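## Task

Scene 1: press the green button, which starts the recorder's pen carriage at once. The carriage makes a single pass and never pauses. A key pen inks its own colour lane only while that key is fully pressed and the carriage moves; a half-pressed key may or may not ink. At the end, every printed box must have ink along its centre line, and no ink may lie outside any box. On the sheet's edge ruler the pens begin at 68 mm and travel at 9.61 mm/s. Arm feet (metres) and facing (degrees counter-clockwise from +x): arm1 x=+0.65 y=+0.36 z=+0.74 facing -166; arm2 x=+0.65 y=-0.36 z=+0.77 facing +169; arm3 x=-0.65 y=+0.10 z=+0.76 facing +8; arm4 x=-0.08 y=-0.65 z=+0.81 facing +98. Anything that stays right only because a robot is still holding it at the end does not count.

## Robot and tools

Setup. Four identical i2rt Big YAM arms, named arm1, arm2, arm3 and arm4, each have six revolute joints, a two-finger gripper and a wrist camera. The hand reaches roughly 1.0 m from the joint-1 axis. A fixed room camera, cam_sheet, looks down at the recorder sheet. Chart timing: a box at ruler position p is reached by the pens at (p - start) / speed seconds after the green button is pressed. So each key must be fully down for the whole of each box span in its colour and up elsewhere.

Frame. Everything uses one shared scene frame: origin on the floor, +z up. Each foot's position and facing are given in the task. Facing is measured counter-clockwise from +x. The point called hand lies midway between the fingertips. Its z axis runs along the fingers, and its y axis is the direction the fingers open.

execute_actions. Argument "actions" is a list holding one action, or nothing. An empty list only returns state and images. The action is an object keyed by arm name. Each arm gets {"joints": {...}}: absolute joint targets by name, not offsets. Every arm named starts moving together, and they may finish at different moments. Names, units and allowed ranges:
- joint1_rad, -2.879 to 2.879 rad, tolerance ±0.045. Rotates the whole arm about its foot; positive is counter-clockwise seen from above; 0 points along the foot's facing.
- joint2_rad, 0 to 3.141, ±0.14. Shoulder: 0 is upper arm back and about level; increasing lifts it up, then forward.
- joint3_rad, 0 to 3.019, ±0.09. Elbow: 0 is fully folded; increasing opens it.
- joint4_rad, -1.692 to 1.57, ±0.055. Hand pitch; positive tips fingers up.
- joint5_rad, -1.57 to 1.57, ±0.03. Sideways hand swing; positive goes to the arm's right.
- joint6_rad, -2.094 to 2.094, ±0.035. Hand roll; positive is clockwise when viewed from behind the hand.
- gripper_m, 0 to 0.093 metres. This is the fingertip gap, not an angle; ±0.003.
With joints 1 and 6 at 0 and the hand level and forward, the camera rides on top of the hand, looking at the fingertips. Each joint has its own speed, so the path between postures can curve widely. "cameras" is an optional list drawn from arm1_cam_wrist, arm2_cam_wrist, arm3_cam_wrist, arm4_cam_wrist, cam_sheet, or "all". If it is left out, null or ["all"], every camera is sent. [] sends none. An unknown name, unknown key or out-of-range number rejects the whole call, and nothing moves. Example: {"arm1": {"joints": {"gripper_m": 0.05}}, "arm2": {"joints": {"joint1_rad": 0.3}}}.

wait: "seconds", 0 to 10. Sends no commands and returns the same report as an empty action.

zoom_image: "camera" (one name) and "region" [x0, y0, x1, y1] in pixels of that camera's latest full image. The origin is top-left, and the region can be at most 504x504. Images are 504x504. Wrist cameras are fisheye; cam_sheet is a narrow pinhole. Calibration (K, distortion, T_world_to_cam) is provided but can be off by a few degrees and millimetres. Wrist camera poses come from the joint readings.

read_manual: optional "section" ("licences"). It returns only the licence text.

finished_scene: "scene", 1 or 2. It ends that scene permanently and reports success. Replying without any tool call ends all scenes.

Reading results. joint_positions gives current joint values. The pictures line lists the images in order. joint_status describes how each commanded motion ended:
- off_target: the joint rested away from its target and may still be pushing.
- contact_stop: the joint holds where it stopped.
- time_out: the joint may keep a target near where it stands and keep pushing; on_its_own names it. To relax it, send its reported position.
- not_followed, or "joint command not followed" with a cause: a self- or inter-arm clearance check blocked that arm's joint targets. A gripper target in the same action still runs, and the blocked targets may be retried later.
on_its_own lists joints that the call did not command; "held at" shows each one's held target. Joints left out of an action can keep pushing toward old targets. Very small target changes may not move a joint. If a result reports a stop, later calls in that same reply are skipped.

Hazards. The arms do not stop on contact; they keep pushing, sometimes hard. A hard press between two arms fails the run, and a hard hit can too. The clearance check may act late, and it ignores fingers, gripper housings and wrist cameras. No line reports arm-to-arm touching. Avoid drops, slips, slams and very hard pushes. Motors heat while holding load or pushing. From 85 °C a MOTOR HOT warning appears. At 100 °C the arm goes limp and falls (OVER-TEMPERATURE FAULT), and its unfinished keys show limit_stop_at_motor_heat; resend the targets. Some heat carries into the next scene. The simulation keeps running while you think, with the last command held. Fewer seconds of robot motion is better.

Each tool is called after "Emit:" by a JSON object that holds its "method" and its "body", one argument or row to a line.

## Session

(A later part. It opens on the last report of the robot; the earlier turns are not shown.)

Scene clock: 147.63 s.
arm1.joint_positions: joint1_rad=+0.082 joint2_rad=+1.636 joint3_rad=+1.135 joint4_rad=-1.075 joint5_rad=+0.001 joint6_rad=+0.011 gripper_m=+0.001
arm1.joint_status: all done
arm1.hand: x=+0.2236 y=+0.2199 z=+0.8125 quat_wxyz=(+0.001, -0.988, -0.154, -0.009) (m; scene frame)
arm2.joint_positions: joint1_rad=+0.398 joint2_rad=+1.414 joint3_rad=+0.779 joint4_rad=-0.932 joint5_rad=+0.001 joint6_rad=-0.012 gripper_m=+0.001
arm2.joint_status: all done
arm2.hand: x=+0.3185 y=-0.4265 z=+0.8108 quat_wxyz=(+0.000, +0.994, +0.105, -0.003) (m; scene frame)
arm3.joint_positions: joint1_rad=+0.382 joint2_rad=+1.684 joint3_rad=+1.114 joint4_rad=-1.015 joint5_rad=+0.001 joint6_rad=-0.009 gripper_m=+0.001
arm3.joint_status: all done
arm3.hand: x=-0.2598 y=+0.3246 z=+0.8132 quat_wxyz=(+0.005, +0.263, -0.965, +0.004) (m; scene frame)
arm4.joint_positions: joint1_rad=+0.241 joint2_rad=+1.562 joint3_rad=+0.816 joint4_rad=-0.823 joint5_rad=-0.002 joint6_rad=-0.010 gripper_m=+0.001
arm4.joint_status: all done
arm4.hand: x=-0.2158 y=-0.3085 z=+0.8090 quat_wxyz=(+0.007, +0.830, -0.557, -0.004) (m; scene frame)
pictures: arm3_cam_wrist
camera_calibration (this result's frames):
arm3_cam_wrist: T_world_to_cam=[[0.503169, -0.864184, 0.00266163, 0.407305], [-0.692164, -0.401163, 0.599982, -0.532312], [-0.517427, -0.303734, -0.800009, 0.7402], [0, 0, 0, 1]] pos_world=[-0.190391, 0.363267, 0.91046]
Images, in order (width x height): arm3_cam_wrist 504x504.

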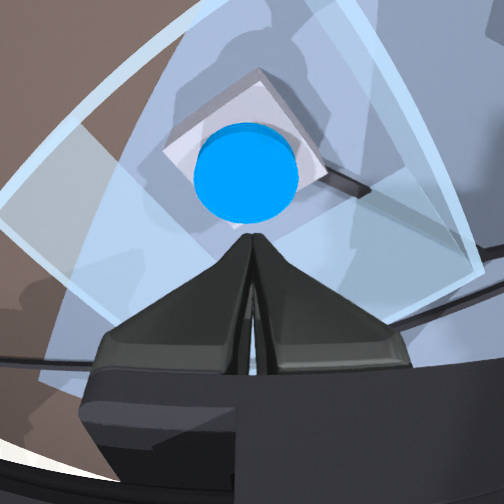

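Emit:
{"method": "execute_actions", "body": {
  "actions": [
    {"arm3":{"joints":{"joint2_rad":1.86,"joint3_rad":1.1,"joint4_rad":-0.9}}}
  ],
  "cameras": ["arm3_cam_wrist"]
}}

Emit:
{"method": "execute_actions", "body": {
  "actions": [
    {"arm3":{"joints":{"joint2_rad":1.542,"joint3_rad":1.29,"joint4_rad":-1.319}}}
  ],
  "cameras": []
}}

Emit:
{"method": "execute_actions", "body": {
  "actions": [
    {"arm3":{"joints":{"joint1_rad":1.27}}}
  ],
  "cameras": []
}}

Emit:
{"method": "execute_actions", "body": {
  "actions": [
    {"arm3":{"joints":{"joint2_rad":1.515,"joint3_rad":0.965,"joint4_rad":-1.029}}}
  ],
  "cameras": ["arm3_cam_wrist"]
}}

Scene clock: 162.53 s.
arm1.joint_positions: joint1_rad=+0.082 joint2_rad=+1.636 joint3_rad=+1.135 joint4_rad=-1.075 joint5_rad=+0.001 joint6_rad=+0.011 gripper_m=+0.001
arm1.joint_status: not commanded
arm1.hand: x=+0.2236 y=+0.2199 z=+0.8125 quat_wxyz=(+0.001, -0.988, -0.154, -0.009) (m; scene frame)
arm2.joint_positions: joint1_rad=+0.398 joint2_rad=+1.414 joint3_rad=+0.779 joint4_rad=-0.932 joint5_rad=+0.001 joint6_rad=-0.012 gripper_m=+0.001
arm2.joint_status: not commanded
arm2.hand: x=+0.3185 y=-0.4265 z=+0.8108 quat_wxyz=(+0.000, +0.994, +0.105, -0.003) (m; scene frame)
arm3.joint_positions: joint1_rad=+0.382 joint2_rad=+1.788 joint3_rad=+1.126 joint4_rad=-0.915 joint5_rad=+0.001 joint6_rad=-0.009 gripper_m=+0.001
arm3.joint_status: all done
arm3.hand: x=-0.2428 y=+0.3342 z=+0.7711 quat_wxyz=(+0.001, +0.263, -0.965, +0.003) (m; scene frame)
arm4.joint_positions: joint1_rad=+0.241 joint2_rad=+1.562 joint3_rad=+0.816 joint4_rad=-0.823 joint5_rad=-0.002 joint6_rad=-0.010 gripper_m=+0.001
arm4.joint_status: not commanded
arm4.hand: x=-0.2158 y=-0.3085 z=+0.8090 quat_wxyz=(+0.007, +0.830, -0.557, -0.004) (m; scene frame)
pictures: arm3_cam_wrist
camera_calibration (this result's frames):
arm3_cam_wrist: T_world_to_cam=[[0.503179, -0.864177, 0.00307462, 0.406787], [-0.696404, -0.403379, 0.593554, -0.486763], [-0.511696, -0.300805, -0.804788, 0.722343], [0, 0, 0, 1]] pos_world=[-0.17405, 0.37247, 0.869003]
Images, in order (width x height): arm3_cam_wrist 504x504.

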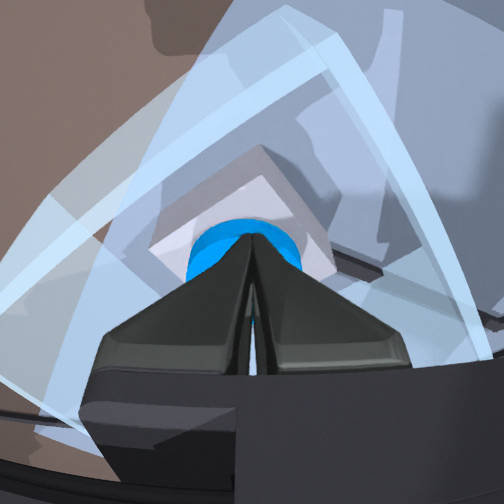

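Scene clock: 163.87 s.
arm1.joint_positions: joint1_rad=+0.082 joint2_rad=+1.636 joint3_rad=+1.135 joint4_rad=-1.075 joint5_rad=+0.001 joint6_rad=+0.011 gripper_m=+0.001
arm1.joint_status: not commanded
arm1.hand: x=+0.2236 y=+0.2199 z=+0.8125 quat_wxyz=(+0.001, -0.988, -0.154, -0.009) (m; scene frame)
arm2.joint_positions: joint1_rad=+0.398 joint2_rad=+1.414 joint3_rad=+0.779 joint4_rad=-0.932 joint5_rad=+0.001 joint6_rad=-0.012 gripper_m=+0.001
arm2.joint_status: not commanded
arm2.hand: x=+0.3185 y=-0.4265 z=+0.8108 quat_wxyz=(+0.000, +0.994, +0.105, -0.003) (m; scene frame)
arm3.joint_positions: joint1_rad=+0.382 joint2_rad=+1.533 joint3_rad=+1.270 joint4_rad=-1.309 joint5_rad=+0.001 joint6_rad=-0.009 gripper_m=+0.001
arm3.joint_status: all done
arm3.hand: x=-0.2658 y=+0.3217 z=+0.9323 quat_wxyz=(-0.002, +0.263, -0.965, +0.002) (m; scene frame)
arm4.joint_positions: joint1_rad=+0.241 joint2_rad=+1.562 joint3_rad=+0.816 joint4_rad=-0.823 joint5_rad=-0.002 joint6_rad=-0.010 gripper_m=+0.001
arm4.joint_status: not commanded
arm4.hand: x=-0.2158 y=-0.3085 z=+0.8090 quat_wxyz=(+0.007, +0.830, -0.557, -0.004) (m; scene frame)
pictures: none
No camera images: the call's "cameras" was empty. Leave "cameras" out to get every camera's image.

Scene clock: 165.27 s.
arm1.joint_positions: joint1_rad=+0.082 joint2_rad=+1.636 joint3_rad=+1.135 joint4_rad=-1.075 joint5_rad=+0.001 joint6_rad=+0.011 gripper_m=+0.001
arm1.joint_status: not commanded
arm1.hand: x=+0.2236 y=+0.2199 z=+0.8125 quat_wxyz=(+0.001, -0.988, -0.154, -0.009) (m; scene frame)
arm2.joint_positions: joint1_rad=+0.398 joint2_rad=+1.414 joint3_rad=+0.779 joint4_rad=-0.932 joint5_rad=+0.001 joint6_rad=-0.012 gripper_m=+0.001
arm2.joint_status: not commanded
arm2.hand: x=+0.3185 y=-0.4265 z=+0.8108 quat_wxyz=(+0.000, +0.994, +0.105, -0.003) (m; scene frame)
arm3.joint_positions: joint1_rad=+1.269 joint2_rad=+1.533 joint3_rad=+1.270 joint4_rad=-1.309 joint5_rad=+0.001 joint6_rad=-0.008 gripper_m=+0.001
arm3.joint_status: all done
arm3.hand: x=-0.5795 y=+0.5386 z=+0.9305 quat_wxyz=(-0.001, +0.652, -0.759, +0.003) (m; scene frame)
arm4.joint_positions: joint1_rad=+0.241 joint2_rad=+1.562 joint3_rad=+0.816 joint4_rad=-0.823 joint5_rad=-0.002 joint6_rad=-0.010 gripper_m=+0.001
arm4.joint_status: not commanded
arm4.hand: x=-0.2158 y=-0.3085 z=+0.8090 quat_wxyz=(+0.007, +0.830, -0.557, -0.004) (m; scene frame)
pictures: none
No camera images: the call's "cameras" was empty. Leave "cameras" out to get every camera's image.

Scene clock: 166.37 s.
arm1.joint_positions: joint1_rad=+0.082 joint2_rad=+1.636 joint3_rad=+1.135 joint4_rad=-1.075 joint5_rad=+0.001 joint6_rad=+0.011 gripper_m=+0.001
arm1.joint_status: not commanded
arm1.hand: x=+0.2236 y=+0.2199 z=+0.8125 quat_wxyz=(+0.001, -0.988, -0.154, -0.009) (m; scene frame)
arm2.joint_positions: joint1_rad=+0.398 joint2_rad=+1.414 joint3_rad=+0.779 joint4_rad=-0.932 joint5_rad=+0.001 joint6_rad=-0.012 gripper_m=+0.001
arm2.joint_status: not commanded
arm2.hand: x=+0.3185 y=-0.4265 z=+0.8108 quat_wxyz=(+0.000, +0.994, +0.105, -0.003) (m; scene frame)
arm3.joint_positions: joint1_rad=+1.269 joint2_rad=+1.509 joint3_rad=+0.963 joint4_rad=-1.041 joint5_rad=+0.001 joint6_rad=-0.008 gripper_m=+0.001
arm3.joint_status: all done
arm3.hand: x=-0.5878 y=+0.4838 z=+0.8327 quat_wxyz=(+0.005, +0.652, -0.759, +0.008) (m; scene frame)
arm4.joint_positions: joint1_rad=+0.241 joint2_rad=+1.562 joint3_rad=+0.816 joint4_rad=-0.823 joint5_rad=-0.002 joint6_rad=-0.010 gripper_m=+0.001
arm4.joint_status: not commanded
arm4.hand: x=-0.2158 y=-0.3085 z=+0.8090 quat_wxyz=(+0.007, +0.830, -0.557, -0.004) (m; scene frame)
pictures: arm3_cam_wrist
camera_calibration (this result's frames):
arm3_cam_wrist: T_world_to_cam=[[0.987818, -0.155585, 0.00307797, 0.651569], [-0.125752, -0.786443, 0.604727, -0.191759], [-0.0916655, -0.597747, -0.796427, 1.024], [0, 0, 0, 1]] pos_world=[-0.57388, 0.56266, 0.929498]
Images, in order (width x height): arm3_cam_wrist 504x504.

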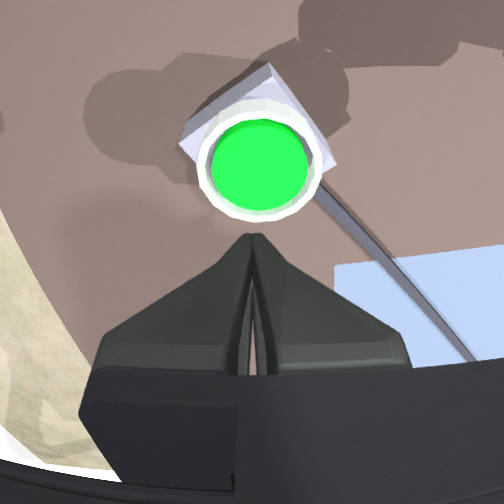

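Emit:
{"method": "execute_actions", "body": {
  "actions": [
    {"arm3":{"joints":{"joint1_rad":1.245,"joint2_rad":1.56,"joint3_rad":0.94,"joint4_rad":-0.95}}}
  ],
  "cameras": ["arm3_cam_wrist"]
}}

Scene clock: 170.27 s.
arm1.joint_positions: joint1_rad=+0.082 joint2_rad=+1.636 joint3_rad=+1.135 joint4_rad=-1.075 joint5_rad=+0.001 joint6_rad=+0.011 gripper_m=+0.001
arm1.joint_status: not commanded
arm1.hand: x=+0.2236 y=+0.2199 z=+0.8125 quat_wxyz=(+0.001, -0.988, -0.154, -0.009) (m; scene frame)
arm2.joint_positions: joint1_rad=+0.398 joint2_rad=+1.414 joint3_rad=+0.779 joint4_rad=-0.932 joint5_rad=+0.001 joint6_rad=-0.012 gripper_m=+0.001
arm2.joint_status: not commanded
arm2.hand: x=+0.3185 y=-0.4265 z=+0.8108 quat_wxyz=(+0.000, +0.994, +0.105, -0.003) (m; scene frame)
arm3.joint_positions: joint1_rad=+1.257 joint2_rad=+1.550 joint3_rad=+0.945 joint4_rad=-0.962 joint5_rad=+0.001 joint6_rad=-0.008 gripper_m=+0.001
arm3.joint_status: all done
arm3.hand: x=-0.5816 y=+0.4913 z=+0.8114 quat_wxyz=(-0.003, +0.647, -0.763, +0.001) (m; scene frame)
arm4.joint_positions: joint1_rad=+0.241 joint2_rad=+1.562 joint3_rad=+0.816 joint4_rad=-0.823 joint5_rad=-0.002 joint6_rad=-0.010 gripper_m=+0.001
arm4.joint_status: not commanded
arm4.hand: x=-0.2158 y=-0.3085 z=+0.8090 quat_wxyz=(+0.007, +0.830, -0.557, -0.004) (m; scene frame)
pictures: arm3_cam_wrist
camera_calibration (this result's frames):
arm3_cam_wrist: T_world_to_cam=[[0.985849, -0.167605, 0.00316603, 0.651351], [-0.137277, -0.796333, 0.589075, -0.161396], [-0.0962108, -0.581173, -0.808072, 1.01073], [0, 0, 0, 1]] pos_world=[-0.567047, 0.568056, 0.909757]
Images, in order (width x height): arm3_cam_wrist 504x504.

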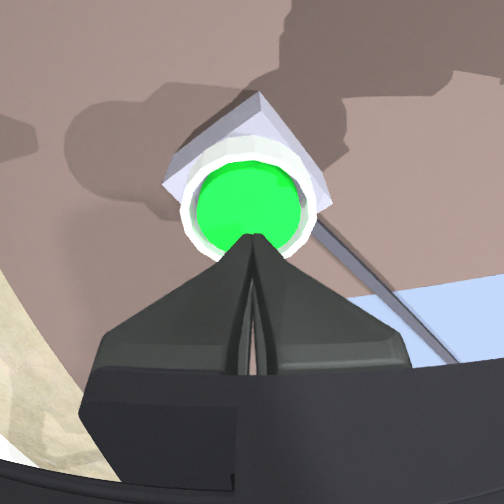

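Emit:
{"method": "execute_actions", "body": {
  "actions": [
    {"arm3":{"joints":{"joint2_rad":1.542,"joint3_rad":1.29,"joint4_rad":-1.319}}}
  ],
  "cameras": []
}}

Emit:
{"method": "execute_actions", "body": {
  "actions": [
    {"arm3":{"joints":{"joint1_rad":0.37}}}
  ],
  "cameras": []
}}

Emit:
{"method": "execute_actions", "body": {
  "actions": [
    {"arm3":{"joints":{"joint2_rad":1.69,"joint3_rad":1.14,"joint4_rad":-1.025}}}
  ],
  "cameras": []
}}

Emit:
{"method": "execute_actions", "body": {
  "actions": [
    {"arm1":{"joints":{"joint2_rad":1.77,"joint3_rad":1.11,"joint4_rad":-0.94}},"arm2":{"joints":{"joint2_rad":1.57,"joint3_rad":0.77,"joint4_rad":-0.83}},"arm3":{"joints":{"joint2_rad":1.83,"joint3_rad":1.1,"joint4_rad":-0.9}},"arm4":{"joints":{"joint2_rad":1.74,"joint3_rad":0.812,"joint4_rad":-0.7}}}
  ],
  "cameras": ["arm3_cam_wrist"]
}}

Emit:
{"method": "execute_actions", "body": {
  "actions": [
    {"arm1":{"joints":{"joint2_rad":1.63,"joint3_rad":1.159,"joint4_rad":-1.085}},"arm2":{"joints":{"joint2_rad":1.42,"joint3_rad":0.78,"joint4_rad":-0.94}},"arm3":{"joints":{"joint2_rad":1.542,"joint3_rad":1.29,"joint4_rad":-1.319}},"arm4":{"joints":{"joint2_rad":1.565,"joint3_rad":0.82,"joint4_rad":-0.83}}}
  ],
  "cameras": []
}}

Emit:
{"method": "execute_actions", "body": {
  "actions": [
    {"arm3":{"joints":{"joint1_rad":1.258}}}
  ],
  "cameras": []
}}

Emit:
{"method": "execute_actions", "body": {
  "actions": [
    {"arm3":{"joints":{"joint2_rad":1.56,"joint3_rad":0.94,"joint4_rad":-0.96}}}
  ],
  "cameras": ["arm3_cam_wrist"]
}}

Scene clock: 181.20 s.
arm1.joint_positions: joint1_rad=+0.082 joint2_rad=+1.636 joint3_rad=+1.135 joint4_rad=-1.075 joint5_rad=+0.001 joint6_rad=+0.011 gripper_m=+0.001
arm1.joint_status: not commanded
arm1.hand: x=+0.2236 y=+0.2199 z=+0.8125 quat_wxyz=(+0.001, -0.988, -0.154, -0.009) (m; scene frame)
arm2.joint_positions: joint1_rad=+0.398 joint2_rad=+1.414 joint3_rad=+0.779 joint4_rad=-0.932 joint5_rad=+0.001 joint6_rad=-0.012 gripper_m=+0.001
arm2.joint_status: not commanded
arm2.hand: x=+0.3185 y=-0.4265 z=+0.8108 quat_wxyz=(+0.000, +0.994, +0.105, -0.003) (m; scene frame)
arm3.joint_positions: joint1_rad=+1.257 joint2_rad=+1.536 joint3_rad=+1.258 joint4_rad=-1.309 joint5_rad=+0.001 joint6_rad=-0.008 gripper_m=+0.001
arm3.joint_status: all done
arm3.hand: x=-0.5748 y=+0.5336 z=+0.9248 quat_wxyz=(+0.005, +0.647, -0.763, +0.008) (m; scene frame)
arm4.joint_positions: joint1_rad=+0.241 joint2_rad=+1.562 joint3_rad=+0.816 joint4_rad=-0.823 joint5_rad=-0.002 joint6_rad=-0.010 gripper_m=+0.001
arm4.joint_status: not commanded
arm4.hand: x=-0.2158 y=-0.3085 z=+0.8090 quat_wxyz=(+0.007, +0.830, -0.557, -0.004) (m; scene frame)
pictures: none
No camera images: the call's "cameras" was empty. Leave "cameras" out to get every camera's image.

Scene clock: 182.63 s.
arm1.joint_positions: joint1_rad=+0.082 joint2_rad=+1.636 joint3_rad=+1.135 joint4_rad=-1.075 joint5_rad=+0.001 joint6_rad=+0.011 gripper_m=+0.001
arm1.joint_status: not commanded
arm1.hand: x=+0.2236 y=+0.2199 z=+0.8125 quat_wxyz=(+0.001, -0.988, -0.154, -0.009) (m; scene frame)
arm2.joint_positions: joint1_rad=+0.398 joint2_rad=+1.414 joint3_rad=+0.779 joint4_rad=-0.932 joint5_rad=+0.001 joint6_rad=-0.012 gripper_m=+0.001
arm2.joint_status: not commanded
arm2.hand: x=+0.3185 y=-0.4265 z=+0.8108 quat_wxyz=(+0.000, +0.994, +0.105, -0.003) (m; scene frame)
arm3.joint_positions: joint1_rad=+0.370 joint2_rad=+1.536 joint3_rad=+1.258 joint4_rad=-1.309 joint5_rad=+0.001 joint6_rad=-0.008 gripper_m=+0.001
arm3.joint_status: all done
arm3.hand: x=-0.2670 y=+0.3152 z=+0.9266 quat_wxyz=(+0.006, +0.257, -0.966, +0.004) (m; scene frame)
arm4.joint_positions: joint1_rad=+0.241 joint2_rad=+1.562 joint3_rad=+0.816 joint4_rad=-0.823 joint5_rad=-0.002 joint6_rad=-0.010 gripper_m=+0.001
arm4.joint_status: not commanded
arm4.hand: x=-0.2158 y=-0.3085 z=+0.8090 quat_wxyz=(+0.007, +0.830, -0.557, -0.004) (m; scene frame)
pictures: none
No camera images: the call's "cameras" was empty. Leave "cameras" out to get every camera's image.

Scene clock: 183.73 s.
arm1.joint_positions: joint1_rad=+0.082 joint2_rad=+1.636 joint3_rad=+1.135 joint4_rad=-1.075 joint5_rad=+0.001 joint6_rad=+0.011 gripper_m=+0.001
arm1.joint_status: not commanded
arm1.hand: x=+0.2236 y=+0.2199 z=+0.8125 quat_wxyz=(+0.001, -0.988, -0.154, -0.009) (m; scene frame)
arm2.joint_positions: joint1_rad=+0.398 joint2_rad=+1.414 joint3_rad=+0.779 joint4_rad=-0.932 joint5_rad=+0.001 joint6_rad=-0.012 gripper_m=+0.001
arm2.joint_status: not commanded
arm2.hand: x=+0.3185 y=-0.4265 z=+0.8108 quat_wxyz=(+0.000, +0.994, +0.105, -0.003) (m; scene frame)
arm3.joint_positions: joint1_rad=+0.370 joint2_rad=+1.698 joint3_rad=+1.130 joint4_rad=-1.037 joint5_rad=+0.001 joint6_rad=-0.008 gripper_m=+0.001
arm3.joint_status: all done
arm3.hand: x=-0.2569 y=+0.3204 z=+0.8121 quat_wxyz=(+0.015, +0.257, -0.966, +0.006) (m; scene frame)
arm4.joint_positions: joint1_rad=+0.241 joint2_rad=+1.562 joint3_rad=+0.816 joint4_rad=-0.823 joint5_rad=-0.002 joint6_rad=-0.010 gripper_m=+0.001
arm4.joint_status: not commanded
arm4.hand: x=-0.2158 y=-0.3085 z=+0.8090 quat_wxyz=(+0.007, +0.830, -0.557, -0.004) (m; scene frame)
pictures: none
No camera images: the call's "cameras" was empty. Leave "cameras" out to get every camera's image.

Scene clock: 184.57 s.
arm1.joint_positions: joint1_rad=+0.082 joint2_rad=+1.714 joint3_rad=+1.138 joint4_rad=-0.959 joint5_rad=+0.001 joint6_rad=+0.011 gripper_m=+0.000
arm1.joint_status: all done
arm1.hand: x=+0.2008 y=+0.2123 z=+0.7798 quat_wxyz=(-0.002, -0.988, -0.154, +0.012) (m; scene frame)
arm2.joint_positions: joint1_rad=+0.398 joint2_rad=+1.516 joint3_rad=+0.785 joint4_rad=-0.854 joint5_rad=+0.001 joint6_rad=-0.012 gripper_m=+0.001
arm2.joint_status: all done
arm2.hand: x=+0.3073 y=-0.4287 z=+0.7795 quat_wxyz=(-0.001, +0.994, +0.105, +0.006) (m; scene frame)
arm3.joint_positions: joint1_rad=+0.370 joint2_rad=+1.782 joint3_rad=+1.122 joint4_rad=-0.913 joint5_rad=+0.001 joint6_rad=-0.008 gripper_m=+0.001
arm3.joint_status: all done
arm3.hand: x=-0.2413 y=+0.3289 z=+0.7720 quat_wxyz=(+0.000, +0.257, -0.966, +0.003) (m; scene frame)
arm4.joint_positions: joint1_rad=+0.241 joint2_rad=+1.681 joint3_rad=+0.825 joint4_rad=-0.723 joint5_rad=-0.002 joint6_rad=-0.010 gripper_m=+0.000
arm4.joint_status: all done
arm4.hand: x=-0.2206 y=-0.2979 z=+0.7692 quat_wxyz=(+0.010, +0.830, -0.557, +0.001) (m; scene frame)
pictures: arm3_cam_wrist
camera_calibration (this result's frames):
arm3_cam_wrist: T_world_to_cam=[[0.492926, -0.870066, 0.00305414, 0.400911], [-0.702125, -0.395703, 0.591979, -0.491114], [-0.513853, -0.293946, -0.805947, 0.720353], [0, 0, 0, 1]] pos_world=[-0.172287, 0.366229, 0.870072]
Images, in order (width x height): arm3_cam_wrist 504x504.

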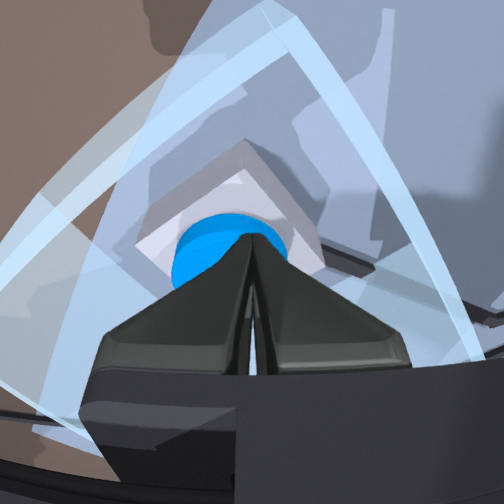

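Scene clock: 185.87 s.
arm1.joint_positions: joint1_rad=+0.082 joint2_rad=+1.635 joint3_rad=+1.139 joint4_rad=-1.075 joint5_rad=+0.001 joint6_rad=+0.011 gripper_m=+0.000
arm1.joint_status: all done
arm1.hand: x=+0.2220 y=+0.2193 z=+0.8143 quat_wxyz=(+0.001, -0.988, -0.154, -0.007) (m; scene frame)
arm2.joint_positions: joint1_rad=+0.398 joint2_rad=+1.415 joint3_rad=+0.779 joint4_rad=-0.932 joint5_rad=+0.001 joint6_rad=-0.012 gripper_m=+0.001
arm2.joint_status: all done
arm2.hand: x=+0.3186 y=-0.4264 z=+0.8106 quat_wxyz=(+0.000, +0.994, +0.105, -0.003) (m; scene frame)
arm3.joint_positions: joint1_rad=+0.370 joint2_rad=+1.532 joint3_rad=+1.271 joint4_rad=-1.309 joint5_rad=+0.001 joint6_rad=-0.008 gripper_m=+0.001
arm3.joint_status: all done
arm3.hand: x=-0.2630 y=+0.3174 z=+0.9329 quat_wxyz=(-0.002, +0.257, -0.966, +0.002) (m; scene frame)
arm4.joint_positions: joint1_rad=+0.241 joint2_rad=+1.562 joint3_rad=+0.816 joint4_rad=-0.823 joint5_rad=-0.002 joint6_rad=-0.010 gripper_m=+0.000
arm4.joint_status: all done
arm4.hand: x=-0.2157 y=-0.3086 z=+0.8090 quat_wxyz=(+0.007, +0.830, -0.557, -0.004) (m; scene frame)
pictures: none
No camera images: the call's "cameras" was empty. Leave "cameras" out to get every camera's image.

Scene clock: 187.27 s.
arm1.joint_positions: joint1_rad=+0.082 joint2_rad=+1.635 joint3_rad=+1.139 joint4_rad=-1.075 joint5_rad=+0.001 joint6_rad=+0.011 gripper_m=+0.000
arm1.joint_status: not commanded
arm1.hand: x=+0.2220 y=+0.2193 z=+0.8143 quat_wxyz=(+0.001, -0.988, -0.154, -0.007) (m; scene frame)
arm2.joint_positions: joint1_rad=+0.398 joint2_rad=+1.415 joint3_rad=+0.779 joint4_rad=-0.932 joint5_rad=+0.001 joint6_rad=-0.012 gripper_m=+0.001
arm2.joint_status: not commanded
arm2.hand: x=+0.3186 y=-0.4264 z=+0.8106 quat_wxyz=(+0.000, +0.994, +0.105, -0.003) (m; scene frame)
arm3.joint_positions: joint1_rad=+1.258 joint2_rad=+1.532 joint3_rad=+1.271 joint4_rad=-1.309 joint5_rad=+0.001 joint6_rad=-0.008 gripper_m=+0.001
arm3.joint_status: all done
arm3.hand: x=-0.5742 y=+0.5381 z=+0.9311 quat_wxyz=(-0.002, +0.647, -0.763, +0.002) (m; scene frame)
arm4.joint_positions: joint1_rad=+0.241 joint2_rad=+1.562 joint3_rad=+0.816 joint4_rad=-0.823 joint5_rad=-0.002 joint6_rad=-0.010 gripper_m=+0.000
arm4.joint_status: not commanded
arm4.hand: x=-0.2157 y=-0.3086 z=+0.8090 quat_wxyz=(+0.007, +0.830, -0.557, -0.004) (m; scene frame)
pictures: none
No camera images: the call's "cameras" was empty. Leave "cameras" out to get every camera's image.

Scene clock: 188.40 s.
arm1.joint_positions: joint1_rad=+0.082 joint2_rad=+1.635 joint3_rad=+1.139 joint4_rad=-1.075 joint5_rad=+0.001 joint6_rad=+0.011 gripper_m=+0.000
arm1.joint_status: not commanded
arm1.hand: x=+0.2220 y=+0.2193 z=+0.8143 quat_wxyz=(+0.001, -0.988, -0.154, -0.007) (m; scene frame)
arm2.joint_positions: joint1_rad=+0.398 joint2_rad=+1.415 joint3_rad=+0.779 joint4_rad=-0.932 joint5_rad=+0.001 joint6_rad=-0.012 gripper_m=+0.001
arm2.joint_status: not commanded
arm2.hand: x=+0.3186 y=-0.4264 z=+0.8106 quat_wxyz=(+0.000, +0.994, +0.105, -0.003) (m; scene frame)
arm3.joint_positions: joint1_rad=+1.258 joint2_rad=+1.556 joint3_rad=+0.937 joint4_rad=-0.971 joint5_rad=+0.001 joint6_rad=-0.008 gripper_m=+0.001
arm3.joint_status: all done
arm3.hand: x=-0.5828 y=+0.4848 z=+0.8068 quat_wxyz=(+0.006, +0.647, -0.763, +0.009) (m; scene frame)
arm4.joint_positions: joint1_rad=+0.241 joint2_rad=+1.562 joint3_rad=+0.816 joint4_rad=-0.823 joint5_rad=-0.002 joint6_rad=-0.010 gripper_m=+0.000
arm4.joint_status: not commanded
arm4.hand: x=-0.2157 y=-0.3086 z=+0.8090 quat_wxyz=(+0.007, +0.830, -0.557, -0.004) (m; scene frame)
pictures: arm3_cam_wrist
camera_calibration (this result's frames):
arm3_cam_wrist: T_world_to_cam=[[0.985844, -0.167628, 0.00347215, 0.651213], [-0.135203, -0.78256, 0.607717, -0.184512], [-0.0991535, -0.599584, -0.794146, 0.99913], [0, 0, 0, 1]] pos_world=[-0.567874, 0.563833, 0.903325]
Images, in order (width x height): arm3_cam_wrist 504x504.

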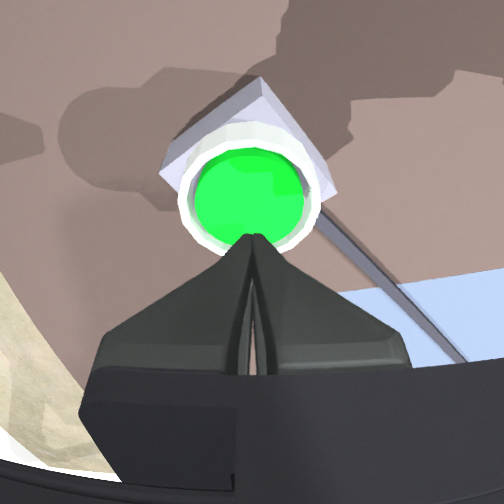

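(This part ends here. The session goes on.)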